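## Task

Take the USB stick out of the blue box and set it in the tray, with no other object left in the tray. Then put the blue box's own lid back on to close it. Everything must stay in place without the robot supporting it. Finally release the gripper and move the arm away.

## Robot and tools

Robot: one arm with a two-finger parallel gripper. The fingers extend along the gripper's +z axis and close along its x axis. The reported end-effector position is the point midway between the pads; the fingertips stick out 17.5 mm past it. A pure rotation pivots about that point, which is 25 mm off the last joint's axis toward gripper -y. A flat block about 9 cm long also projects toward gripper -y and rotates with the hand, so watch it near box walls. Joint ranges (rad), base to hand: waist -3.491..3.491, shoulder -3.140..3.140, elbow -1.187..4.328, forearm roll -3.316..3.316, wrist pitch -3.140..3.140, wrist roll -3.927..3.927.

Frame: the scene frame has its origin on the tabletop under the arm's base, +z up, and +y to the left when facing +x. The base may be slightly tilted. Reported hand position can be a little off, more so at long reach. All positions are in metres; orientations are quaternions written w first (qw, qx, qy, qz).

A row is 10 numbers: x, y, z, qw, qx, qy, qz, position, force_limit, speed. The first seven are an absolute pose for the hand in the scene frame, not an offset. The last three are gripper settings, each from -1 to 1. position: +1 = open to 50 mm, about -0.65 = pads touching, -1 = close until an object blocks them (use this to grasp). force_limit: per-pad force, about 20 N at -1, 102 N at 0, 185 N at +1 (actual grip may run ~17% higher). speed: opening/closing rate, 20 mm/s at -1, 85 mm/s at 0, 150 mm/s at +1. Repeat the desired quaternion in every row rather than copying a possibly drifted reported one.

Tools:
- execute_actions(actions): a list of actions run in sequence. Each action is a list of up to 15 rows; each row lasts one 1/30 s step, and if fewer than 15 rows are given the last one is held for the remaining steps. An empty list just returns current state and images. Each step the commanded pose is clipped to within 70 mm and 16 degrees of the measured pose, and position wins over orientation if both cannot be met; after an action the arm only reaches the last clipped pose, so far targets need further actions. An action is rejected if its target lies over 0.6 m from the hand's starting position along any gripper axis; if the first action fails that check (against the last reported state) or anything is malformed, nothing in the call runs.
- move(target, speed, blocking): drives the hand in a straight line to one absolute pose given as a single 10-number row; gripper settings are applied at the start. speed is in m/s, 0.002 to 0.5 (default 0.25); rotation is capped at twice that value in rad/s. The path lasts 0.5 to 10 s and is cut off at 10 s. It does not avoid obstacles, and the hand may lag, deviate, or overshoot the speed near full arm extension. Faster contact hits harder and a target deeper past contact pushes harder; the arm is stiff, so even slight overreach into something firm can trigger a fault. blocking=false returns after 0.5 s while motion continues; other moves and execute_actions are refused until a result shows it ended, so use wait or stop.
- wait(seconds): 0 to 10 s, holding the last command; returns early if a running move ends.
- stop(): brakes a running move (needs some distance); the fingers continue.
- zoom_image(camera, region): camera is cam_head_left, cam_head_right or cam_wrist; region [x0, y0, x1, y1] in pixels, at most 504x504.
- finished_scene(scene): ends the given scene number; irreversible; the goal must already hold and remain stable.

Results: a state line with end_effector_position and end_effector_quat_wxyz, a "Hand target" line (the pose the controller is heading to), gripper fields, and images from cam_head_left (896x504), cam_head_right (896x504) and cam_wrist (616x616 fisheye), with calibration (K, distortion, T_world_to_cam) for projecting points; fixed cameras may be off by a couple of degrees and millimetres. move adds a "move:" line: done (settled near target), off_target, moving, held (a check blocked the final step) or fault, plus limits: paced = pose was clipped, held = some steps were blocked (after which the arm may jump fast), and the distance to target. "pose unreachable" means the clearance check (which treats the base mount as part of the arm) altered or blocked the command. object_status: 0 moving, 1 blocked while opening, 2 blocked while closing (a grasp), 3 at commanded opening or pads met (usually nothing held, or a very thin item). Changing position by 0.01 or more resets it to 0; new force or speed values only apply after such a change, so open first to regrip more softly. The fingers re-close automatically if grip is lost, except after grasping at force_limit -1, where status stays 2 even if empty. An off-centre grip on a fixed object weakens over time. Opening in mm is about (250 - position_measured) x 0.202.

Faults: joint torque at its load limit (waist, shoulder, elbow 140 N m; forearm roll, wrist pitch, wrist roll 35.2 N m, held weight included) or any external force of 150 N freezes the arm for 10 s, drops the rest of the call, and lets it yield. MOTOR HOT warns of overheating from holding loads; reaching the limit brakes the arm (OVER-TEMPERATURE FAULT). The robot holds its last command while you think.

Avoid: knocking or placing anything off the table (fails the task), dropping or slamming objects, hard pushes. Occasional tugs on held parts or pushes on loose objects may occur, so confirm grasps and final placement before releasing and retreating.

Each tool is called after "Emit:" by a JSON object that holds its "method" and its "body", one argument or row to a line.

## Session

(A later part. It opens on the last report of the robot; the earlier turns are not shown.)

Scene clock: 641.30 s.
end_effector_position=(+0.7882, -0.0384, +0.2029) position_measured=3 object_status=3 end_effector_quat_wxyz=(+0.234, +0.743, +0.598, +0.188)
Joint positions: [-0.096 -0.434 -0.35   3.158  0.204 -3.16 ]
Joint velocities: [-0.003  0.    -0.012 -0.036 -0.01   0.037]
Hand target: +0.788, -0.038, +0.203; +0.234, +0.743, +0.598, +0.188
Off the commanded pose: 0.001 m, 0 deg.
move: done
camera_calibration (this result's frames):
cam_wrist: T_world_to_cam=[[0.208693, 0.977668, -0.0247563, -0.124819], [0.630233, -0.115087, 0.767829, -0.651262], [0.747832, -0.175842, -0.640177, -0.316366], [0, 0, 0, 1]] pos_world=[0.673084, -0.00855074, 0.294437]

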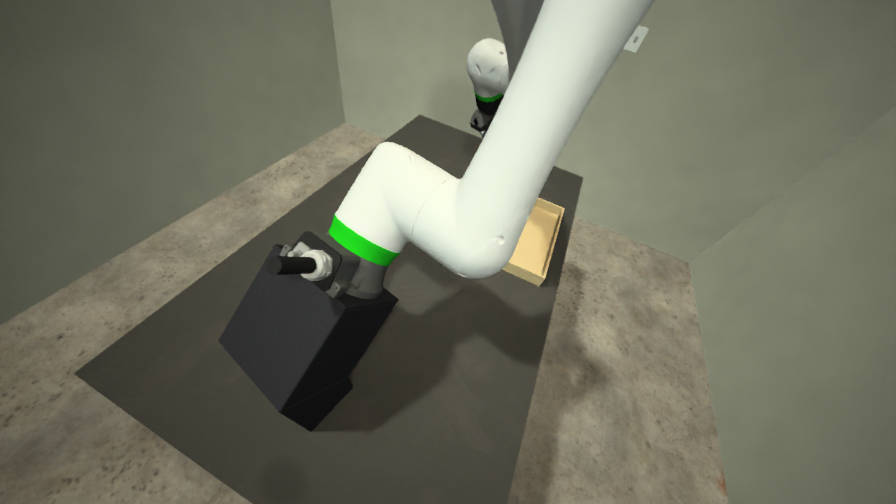

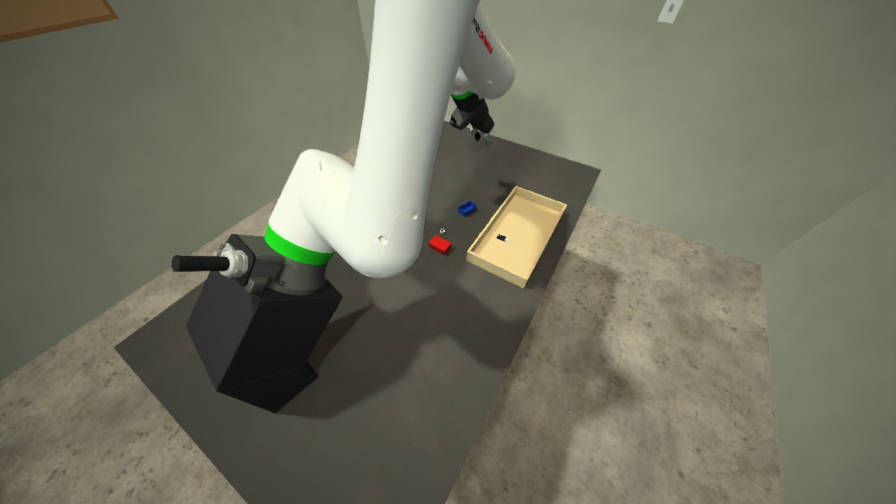

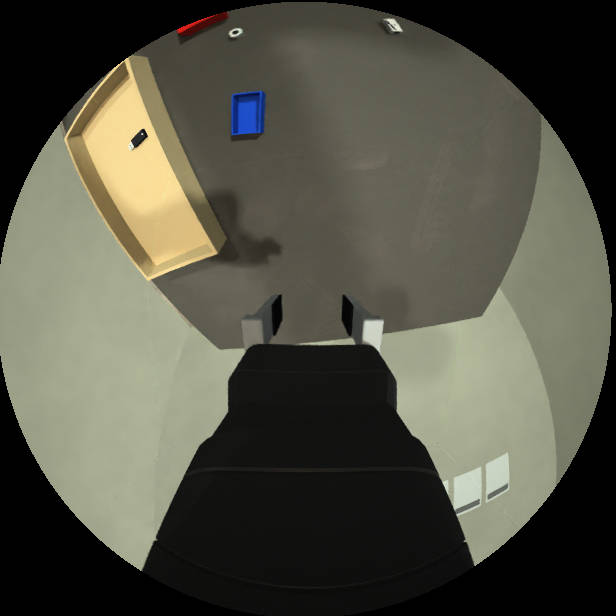

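Emit:
{"method": "move", "body": {
  "target": [0.886, -0.060, 0.323, 0.4187, 0.6573, 0.5285, 0.3367, 1, -0.3, 0.5],
  "speed": 0.3
}}

Scene clock: 644.90 s.
end_effector_position=(+0.8865, -0.0602, +0.3224) position_measured=3 object_status=3 end_effector_quat_wxyz=(+0.419, +0.657, +0.529, +0.337)
Joint positions: [-0.098 -0.465 -0.411  3.136 -0.349 -3.137]
Joint velocities: [ 0.01   0.004 -0.01  -0.038 -0.014  0.04 ]
Hand target: +0.887, -0.060, +0.322; +0.419, +0.657, +0.529, +0.337
Off the commanded pose: 0.001 m, 0 deg.
move: done
camera_calibration (this result's frames):
cam_wrist: T_world_to_cam=[[0.221021, 0.974969, -0.0241761, -0.13234], [0.171241, -0.0143916, 0.985124, -0.464579], [0.960118, -0.221873, -0.170135, -0.659747], [0, 0, 0, 1]] pos_world=[0.74224, -0.0240384, 0.342222]

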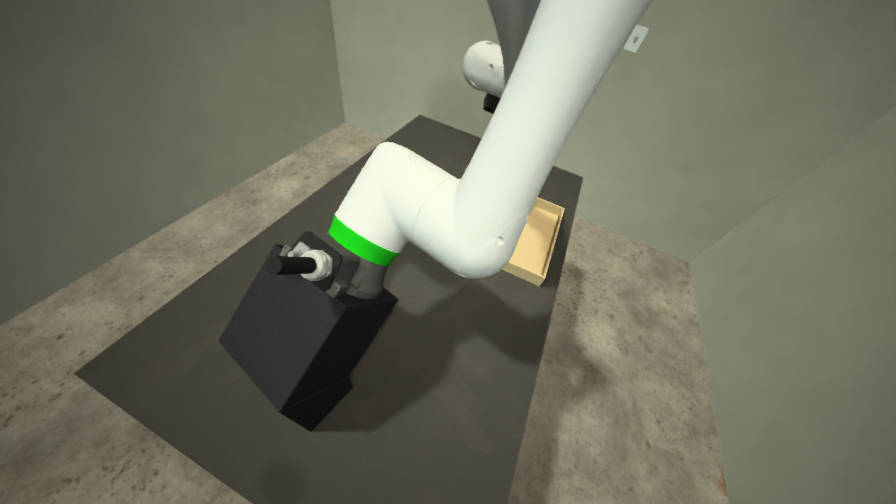

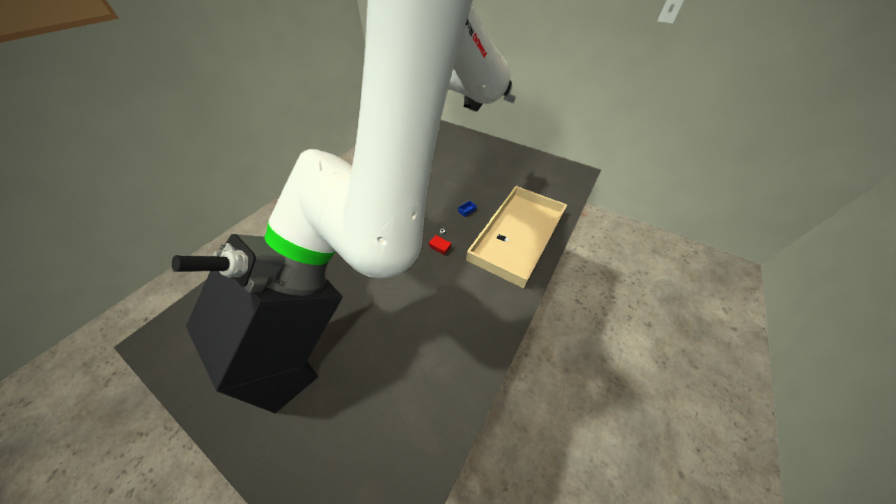

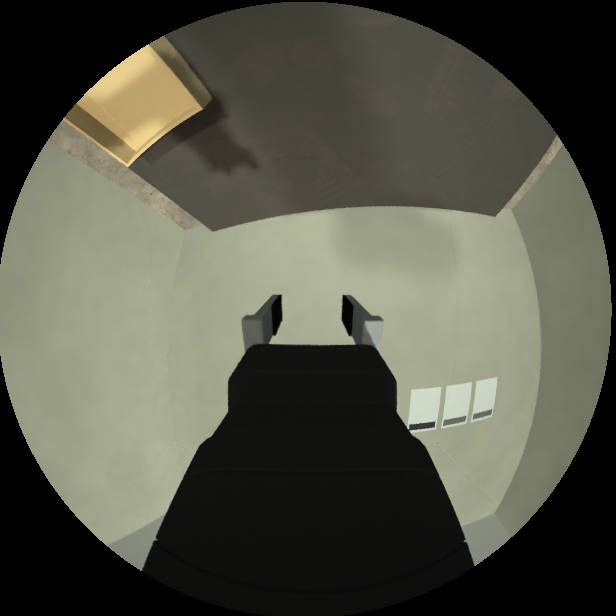

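Emit:
{"method": "move", "body": {
  "target": [0.774, -0.183, 0.267, 0.4377, 0.7556, 0.4835, 0.0597, 1, -0.3, 0.5],
  "speed": 0.25
}}

Scene clock: 676.33 s.
end_effector_position=(+0.7745, -0.1826, +0.2674) position_measured=3 object_status=3 end_effector_quat_wxyz=(+0.438, +0.755, +0.484, +0.061)
Joint positions: [ 0.304 -0.396 -0.629  1.827 -0.945 -1.945]
Joint velocities: [ 0.     0.001  0.    -0.001 -0.     0.   ]
Hand target: +0.775, -0.183, +0.267; +0.438, +0.755, +0.484, +0.061
Off the commanded pose: 0.001 m, 0 deg.
move: done
camera_calibration (this result's frames):
cam_wrist: T_world_to_cam=[[0.519666, 0.77658, -0.356189, -0.168379], [0.53081, 0.033211, 0.84684, -0.62573], [0.669469, -0.629142, -0.394958, -0.377868], [0, 0, 0, 1]] pos_world=[0.672615, -0.086192, 0.320677]

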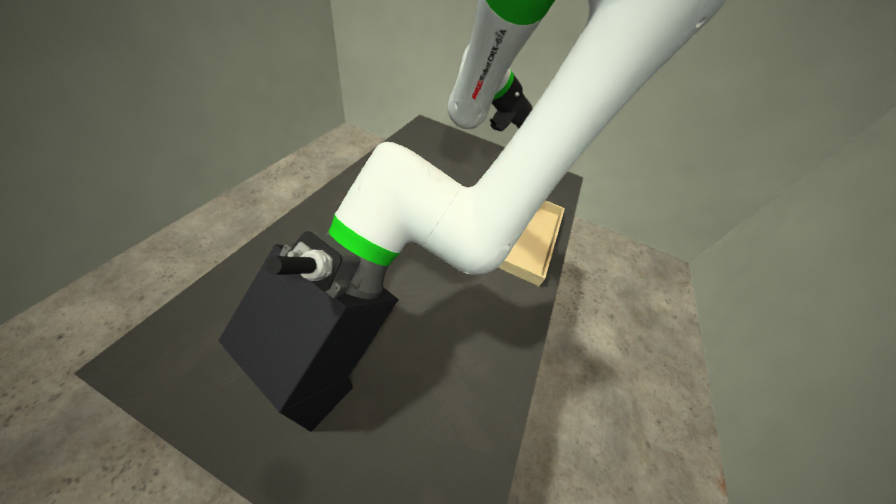

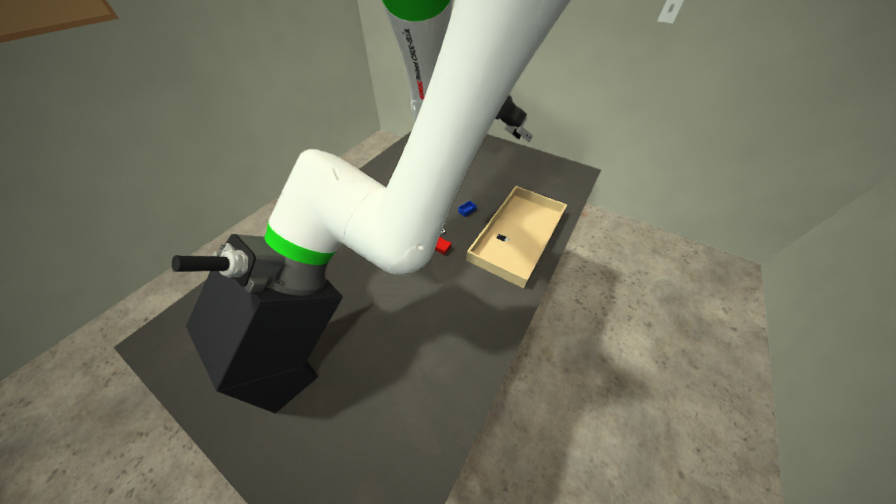

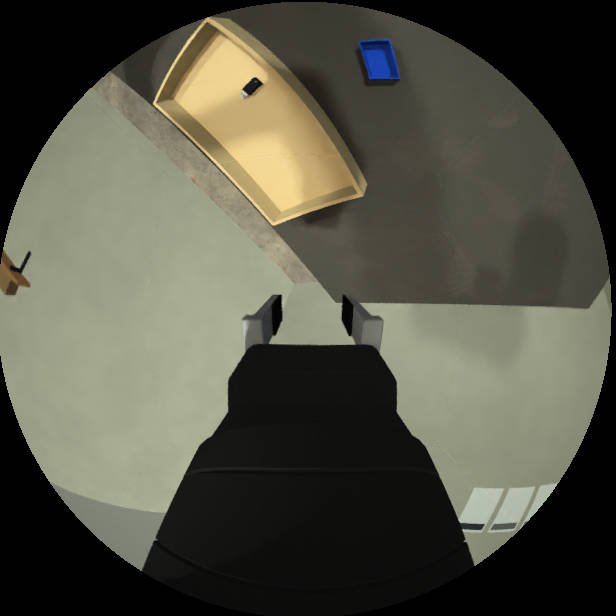

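Emit:
{"method": "move", "body": {
  "target": [0.58, 0.04, 0.15, 0, 0.8095, 0.5871, 0, 1, -0.3, 0.5],
  "speed": 0.4
}}

Emit:
{"method": "move", "body": {
  "target": [0.43, 0.21, 0.07, 0, 0.8095, 0.5871, 0, 1, -0.3, 0.5],
  "speed": 0.35
}}

Scene clock: 683.50 s.
end_effector_position=(+0.5795, +0.0395, +0.1512) position_measured=3 object_status=3 end_effector_quat_wxyz=(+0.001, +0.809, +0.587, +0.000)
Joint positions: [ 0.8   -0.414 -0.619  0.809 -0.94  -1.352]
Joint velocities: [ 0.     0.001  0.    -0.001 -0.001  0.001]
Hand target: +0.579, +0.039, +0.151; +0.001, +0.809, +0.587, +0.000
Off the commanded pose: 0.001 m, 0 deg.
move: done
camera_calibration (this result's frames):
cam_wrist: T_world_to_cam=[[0.292181, 0.956212, -0.0170201, -0.207453], [0.923737, -0.27756, 0.263953, -0.558511], [0.247671, -0.0928442, -0.964385, 0.155937], [0, 0, 0, 1]] pos_world=[0.53791, 0.0578264, 0.294273]

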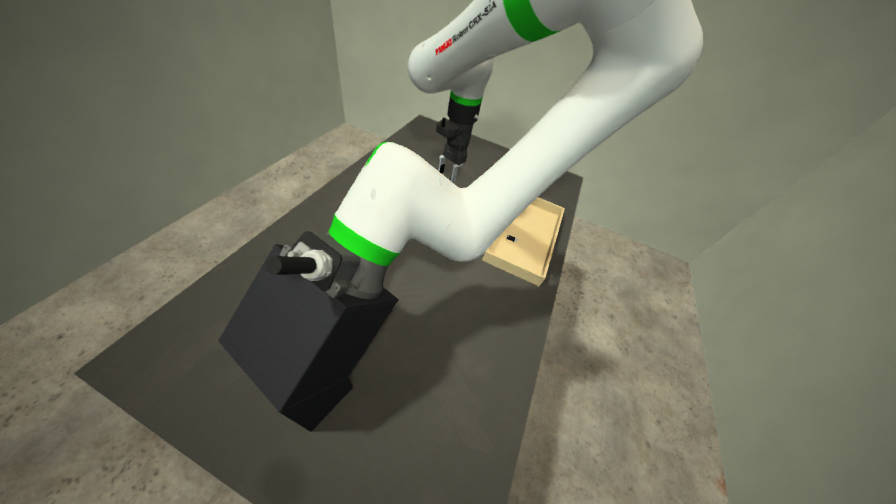

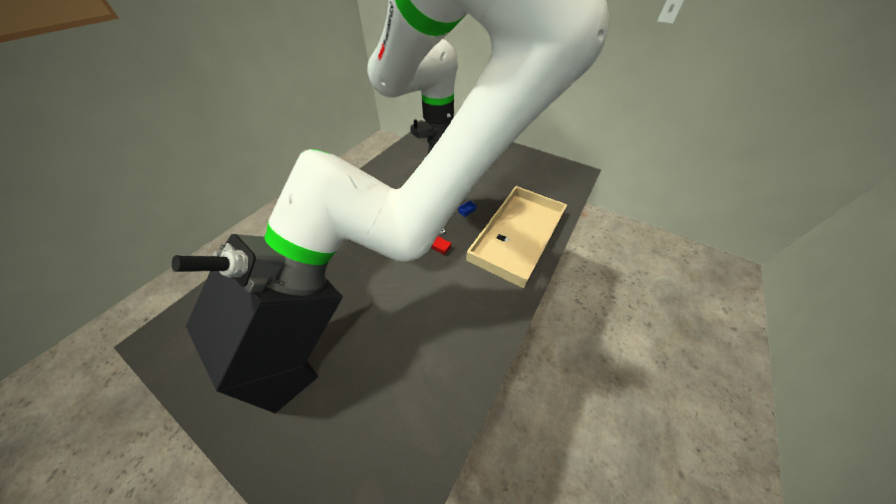

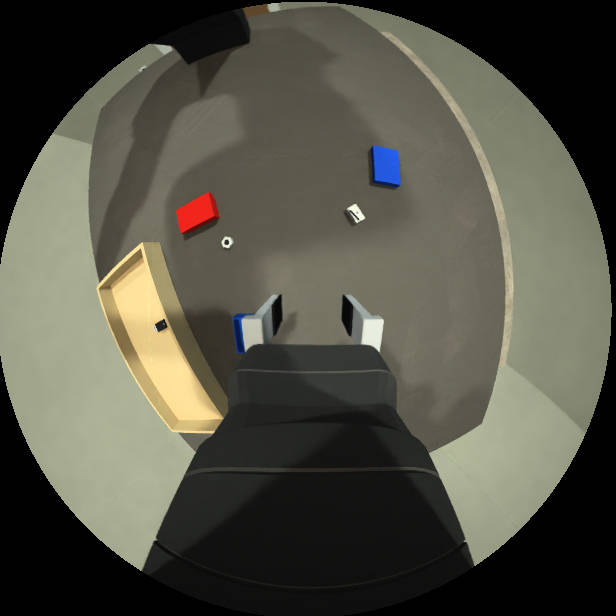

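Scene clock: 684.70 s.
end_effector_position=(+0.4293, +0.2092, +0.0706) position_measured=3 object_status=3 end_effector_quat_wxyz=(-0.000, +0.809, +0.587, -0.000)
Joint positions: [ 1.058 -0.122 -0.902  1.202 -0.819 -2.145]
Joint velocities: [-0.001  0.001 -0.     0.001  0.001 -0.001]
Hand target: +0.429, +0.209, +0.071; -0.000, +0.809, +0.587, -0.000
Off the commanded pose: 0.001 m, 0 deg.
move: done
camera_calibration (this result's frames):
cam_wrist: T_world_to_cam=[[0.291968, 0.956278, -0.0169582, -0.327168], [0.924383, -0.27759, 0.261647, -0.351514], [0.2455, -0.0920683, -0.965015, 0.131947], [0, 0, 0, 1]] pos_world=[0.388063, 0.227435, 0.213755]

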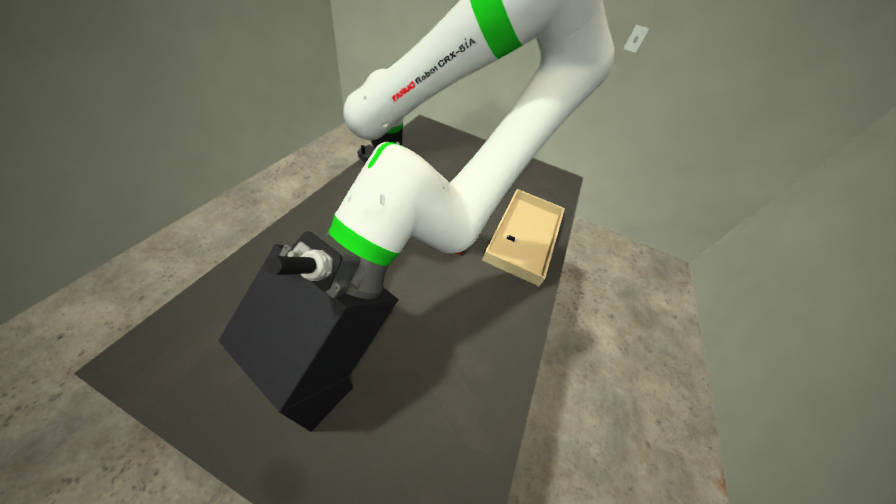

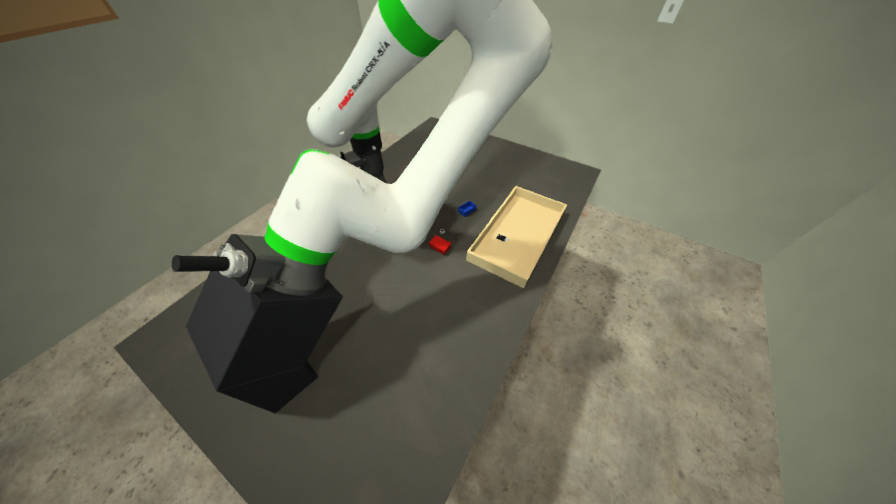

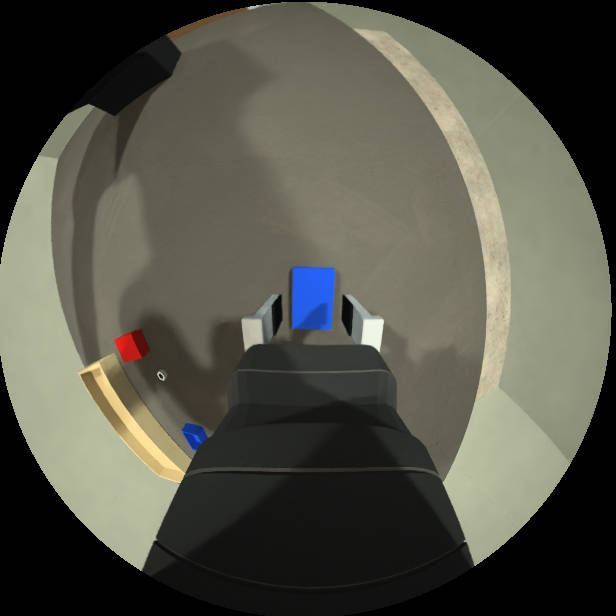

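Above the lid, centred. Descend and grip.

Emit:
{"method": "move", "body": {
  "target": [0.43, 0.21, 0.0208, 0, 0.8095, 0.5871, 0, 1, -0.5, 0.5],
  "speed": 0.08
}}

Emit:
{"method": "execute_actions", "body": {
  "actions": [
    [[0.43, 0.21, 0.0208, 0, 0.8095, 0.5871, 0, -1, -0.5, 0]],
    [[0.43, 0.21, 0.0208, 0, 0.8095, 0.5871, 0, -1, -0.5, 0]]
  ]
}}

Scene clock: 689.33 s.
end_effector_position=(+0.4299, +0.2102, +0.0210) position_measured=3 object_status=3 end_effector_quat_wxyz=(-0.000, +0.810, +0.587, -0.000)
Joint positions: [ 0.896 -0.014 -0.901  1.401 -0.686 -2.253]
Joint velocities: [-0.001  0.001  0.     0.001 -0.001 -0.001]
Hand target: +0.430, +0.210, +0.021; -0.000, +0.810, +0.587, -0.000
Off the commanded pose: 0.000 m, 0 deg.
move: done
camera_calibration (this result's frames):
cam_wrist: T_world_to_cam=[[0.292561, 0.956107, -0.0163828, -0.329318], [0.924185, -0.278311, 0.261583, -0.338579], [0.245542, -0.0916696, -0.965042, 0.0838966], [0, 0, 0, 1]] pos_world=[0.388655, 0.228324, 0.164135]

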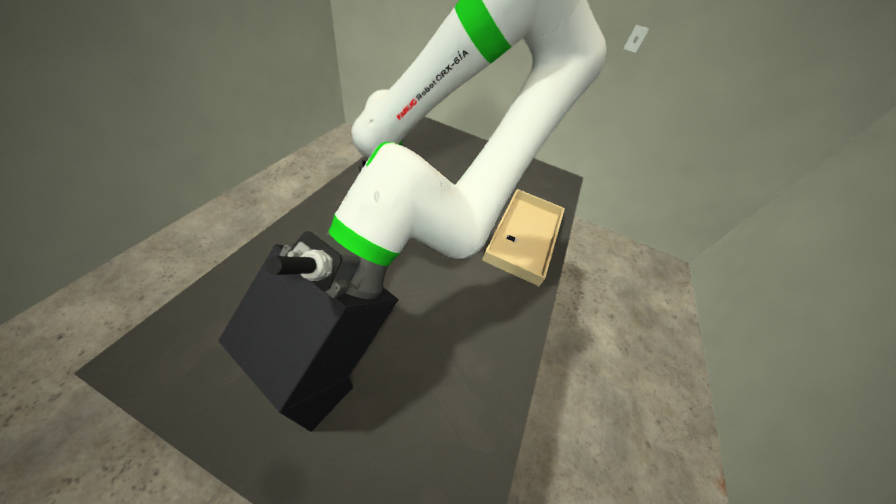

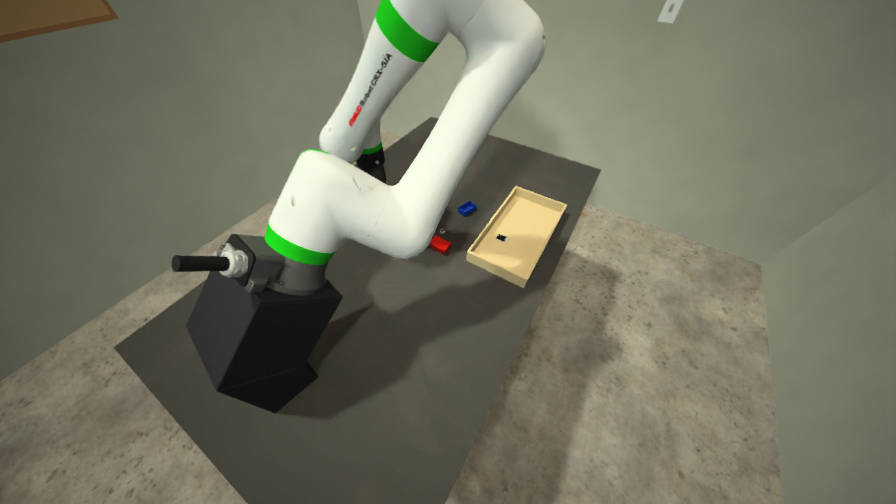

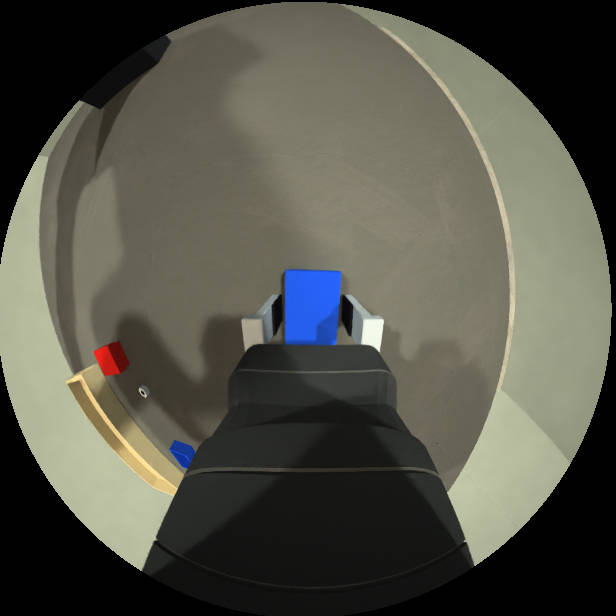

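Scene clock: 690.33 s.
end_effector_position=(+0.4300, +0.2100, +0.0208) position_measured=49 object_status=2 end_effector_quat_wxyz=(-0.000, +0.810, +0.587, +0.000)
Joint positions: [ 0.895 -0.014 -0.901  1.402 -0.686 -2.253]
Joint velocities: [ 0.     0.002 -0.     0.    -0.     0.   ]
Hand target: +0.430, +0.210, +0.021; -0.000, +0.810, +0.587, -0.000
Off the commanded pose: 0.000 m, 0 deg.
camera_calibration (this result's frames):
cam_wrist: T_world_to_cam=[[0.292231, 0.956204, -0.0165775, -0.329046], [0.924176, -0.277899, 0.26205, -0.33875], [0.245967, -0.0918996, -0.964912, 0.0835435], [0, 0, 0, 1]] pos_world=[0.388673, 0.228175, 0.163927]

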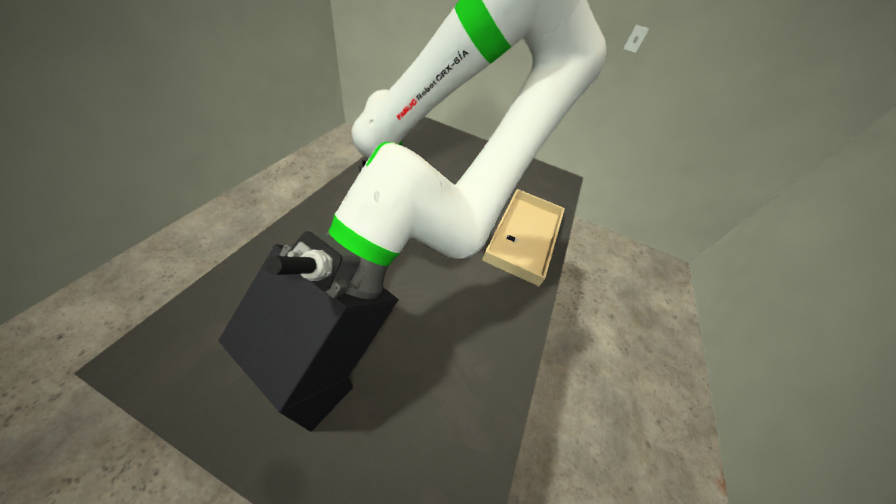

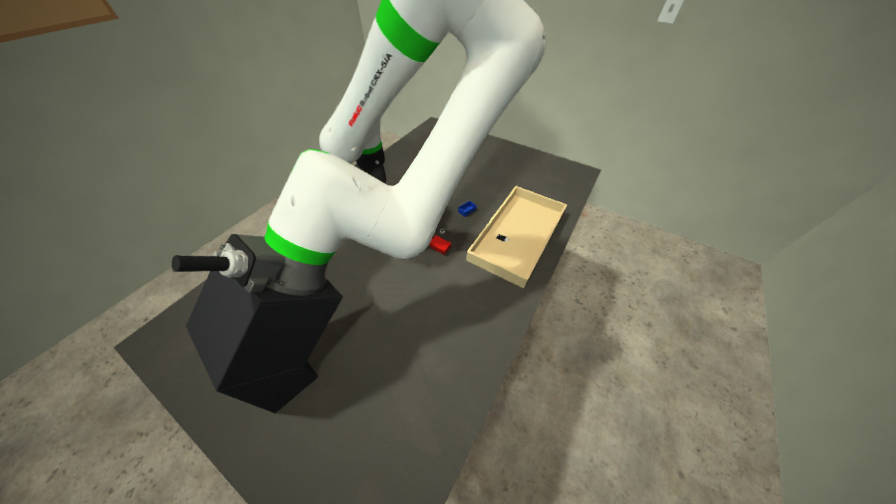

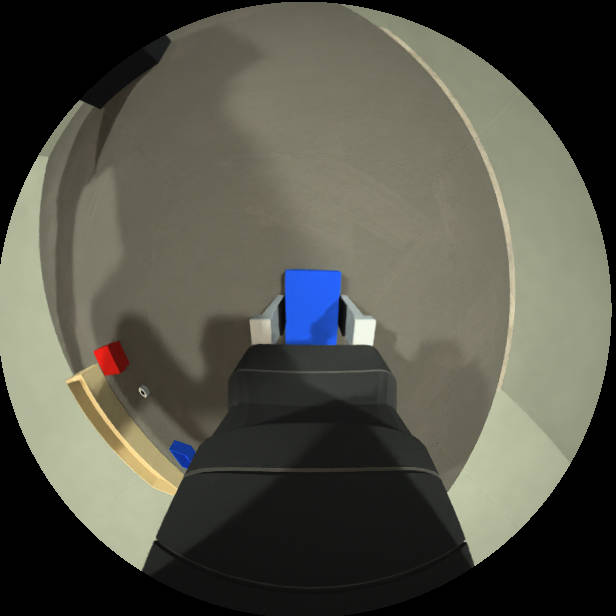

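Emit:
{"method": "move", "body": {
  "target": [0.43, 0.21, 0.09, 0, 0.8095, 0.5871, 0, -1, -0.5, 0],
  "speed": 0.15
}}

Emit:
{"method": "move", "body": {
  "target": [0.691, -0.103, 0.07, 0, 0.8095, 0.5871, 0, -1, -0.5, 0],
  "speed": 0.3
}}

Scene clock: 700.63 s.
end_effector_position=(+0.4303, +0.2098, +0.0898) position_measured=49 object_status=2 end_effector_quat_wxyz=(+0.000, +0.809, +0.587, +0.000)
Joint positions: [ 1.119 -0.158 -0.894  1.141 -0.878 -2.115]
Joint velocities: [ 0.002 -0.001  0.     0.    -0.    -0.001]
Hand target: +0.430, +0.210, +0.090; +0.000, +0.809, +0.587, +0.000
Off the commanded pose: 0.000 m, 0 deg.
move: done
camera_calibration (this result's frames):
cam_wrist: T_world_to_cam=[[0.291961, 0.956285, -0.0166833, -0.32773], [0.924062, -0.277538, 0.262835, -0.35724], [0.246715, -0.0921541, -0.964696, 0.149738], [0, 0, 0, 1]] pos_world=[0.388853, 0.228054, 0.23288]

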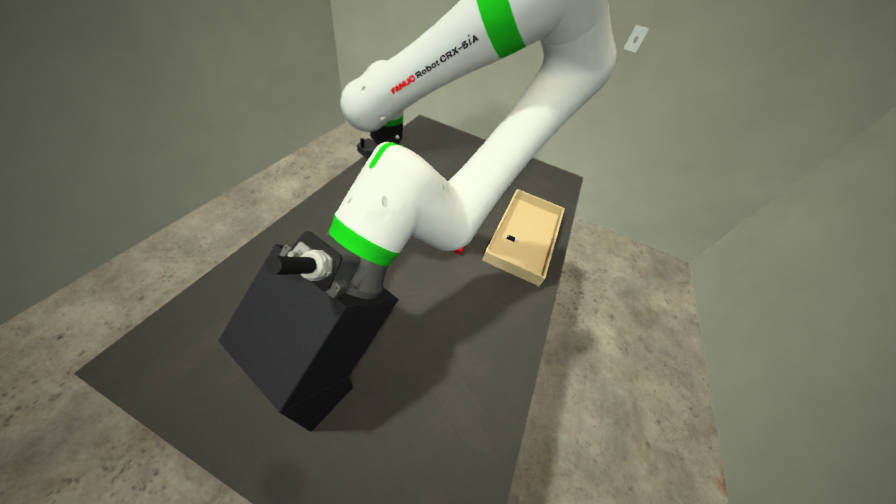

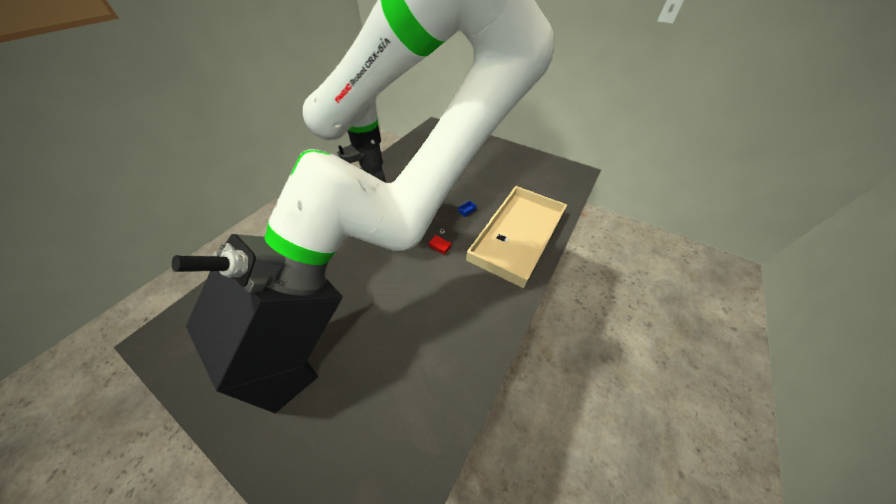

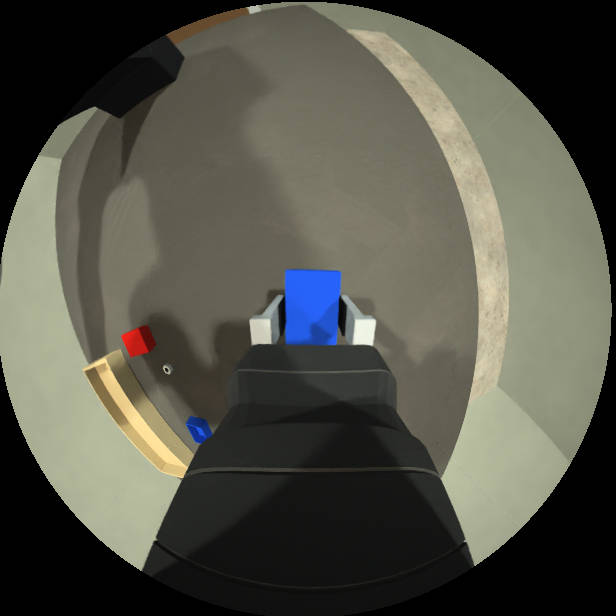

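Scene clock: 702.50 s.
end_effector_position=(+0.6919, -0.1018, +0.0691) position_measured=49 object_status=2 end_effector_quat_wxyz=(-0.000, +0.810, +0.587, +0.000)
Joint positions: [ 0.312 -0.126 -0.204  0.451 -0.748 -0.726]
Joint velocities: [-0.    -0.001  0.002 -0.002 -0.001  0.002]
Hand target: +0.692, -0.102, +0.069; -0.000, +0.810, +0.587, +0.000
Off the commanded pose: 0.002 m, 0 deg.
move: done
camera_calibration (this result's frames):
cam_wrist: T_world_to_cam=[[0.293505, 0.955827, -0.0158245, -0.107596], [0.923736, -0.279311, 0.262101, -0.679934], [0.246104, -0.0915457, -0.964911, 0.0370548], [0, 0, 0, 1]] pos_world=[0.65054, -0.0836781, 0.212264]

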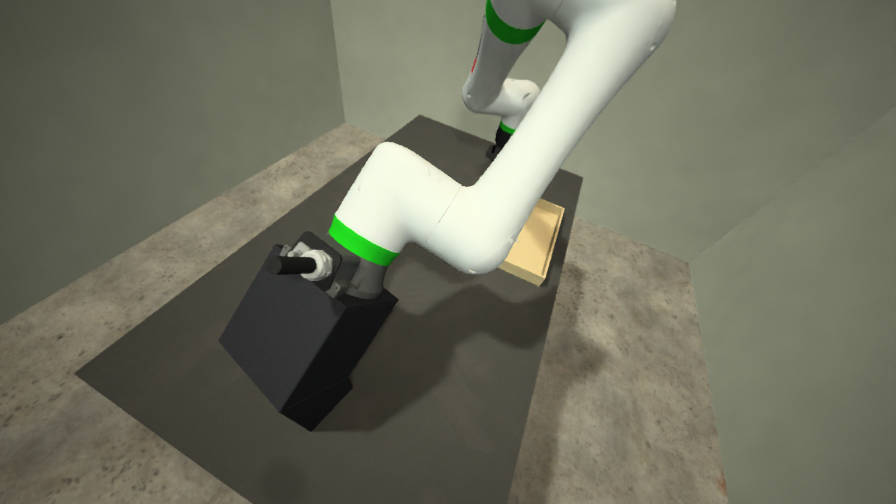

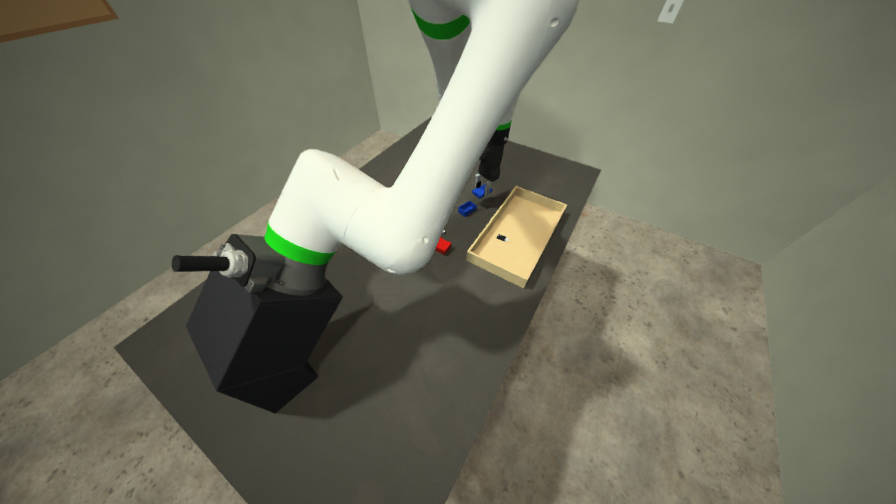

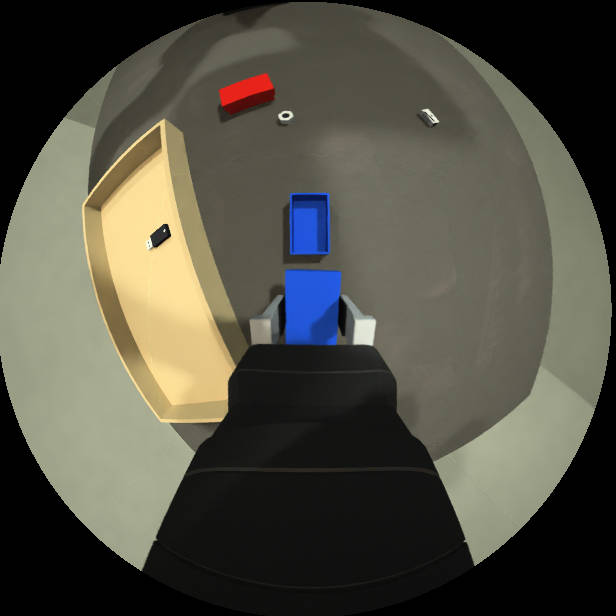

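Emit:
{"method": "execute_actions", "body": {
  "actions": []
}}

Emit:
{"method": "zoom_image", "body": {
  "camera": "cam_wrist",
  "region": [230, 180, 400, 350]
}}

Scene clock: 704.40 s.
end_effector_position=(+0.6919, -0.1018, +0.0691) position_measured=49 object_status=2 end_effector_quat_wxyz=(-0.000, +0.810, +0.587, +0.000)
Joint positions: [ 0.312 -0.126 -0.204  0.451 -0.748 -0.726]
Joint velocities: [-0.    -0.001  0.    -0.    -0.     0.   ]
Hand target: +0.692, -0.102, +0.069; -0.000, +0.810, +0.587, +0.000
Off the commanded pose: 0.002 m, 0 deg.
camera_calibration (this result's frames):
cam_wrist: T_world_to_cam=[[0.293521, 0.955822, -0.0158263, -0.107597], [0.923733, -0.279327, 0.262097, -0.679965], [0.246097, -0.0915502, -0.964912, 0.0370453], [0, 0, 0, 1]] pos_world=[0.650571, -0.0836971, 0.212259]

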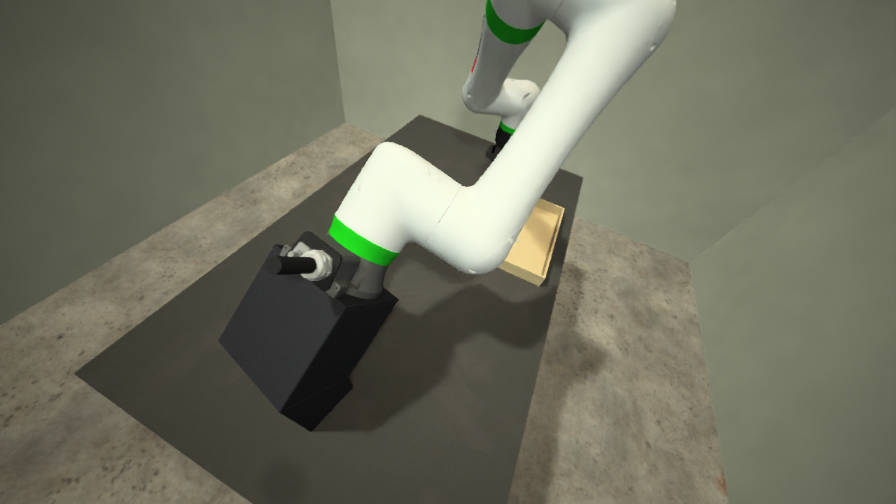

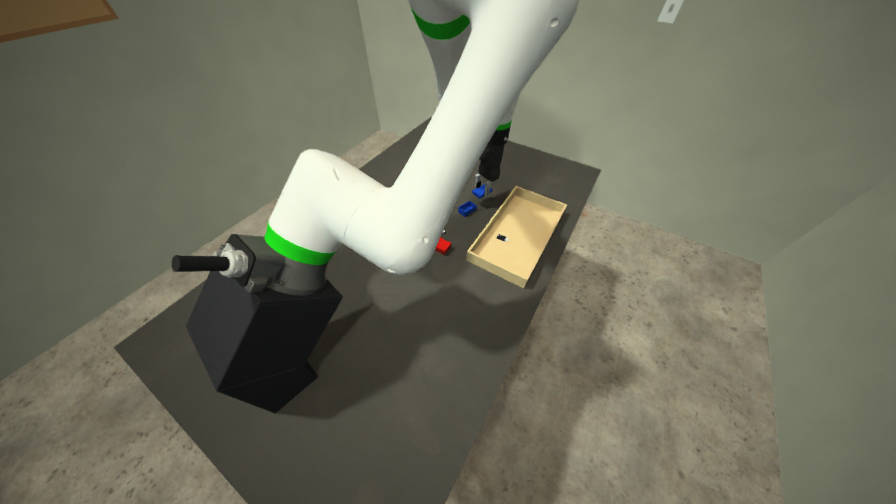

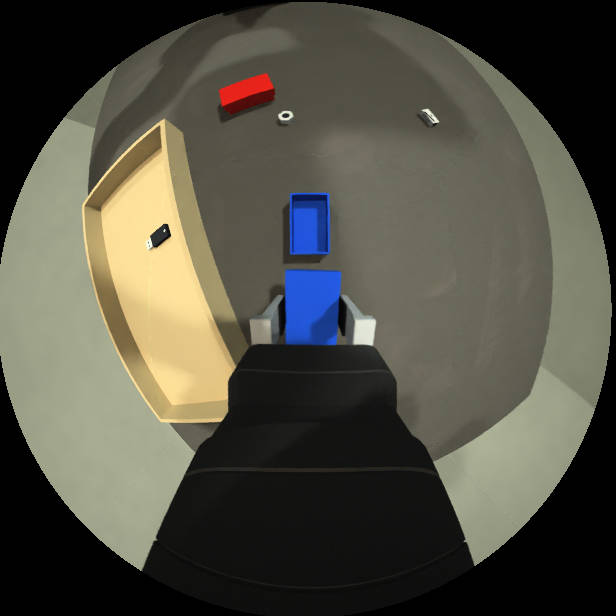

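Region (230, 180, 400, 350) of cam_wrist's 616x616 image, scaled by 2.965, with more detail than that image has.

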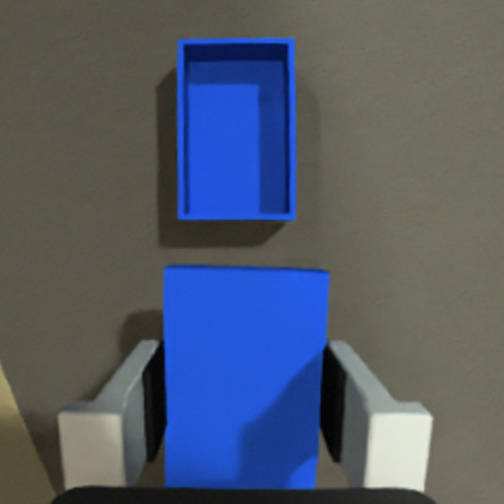

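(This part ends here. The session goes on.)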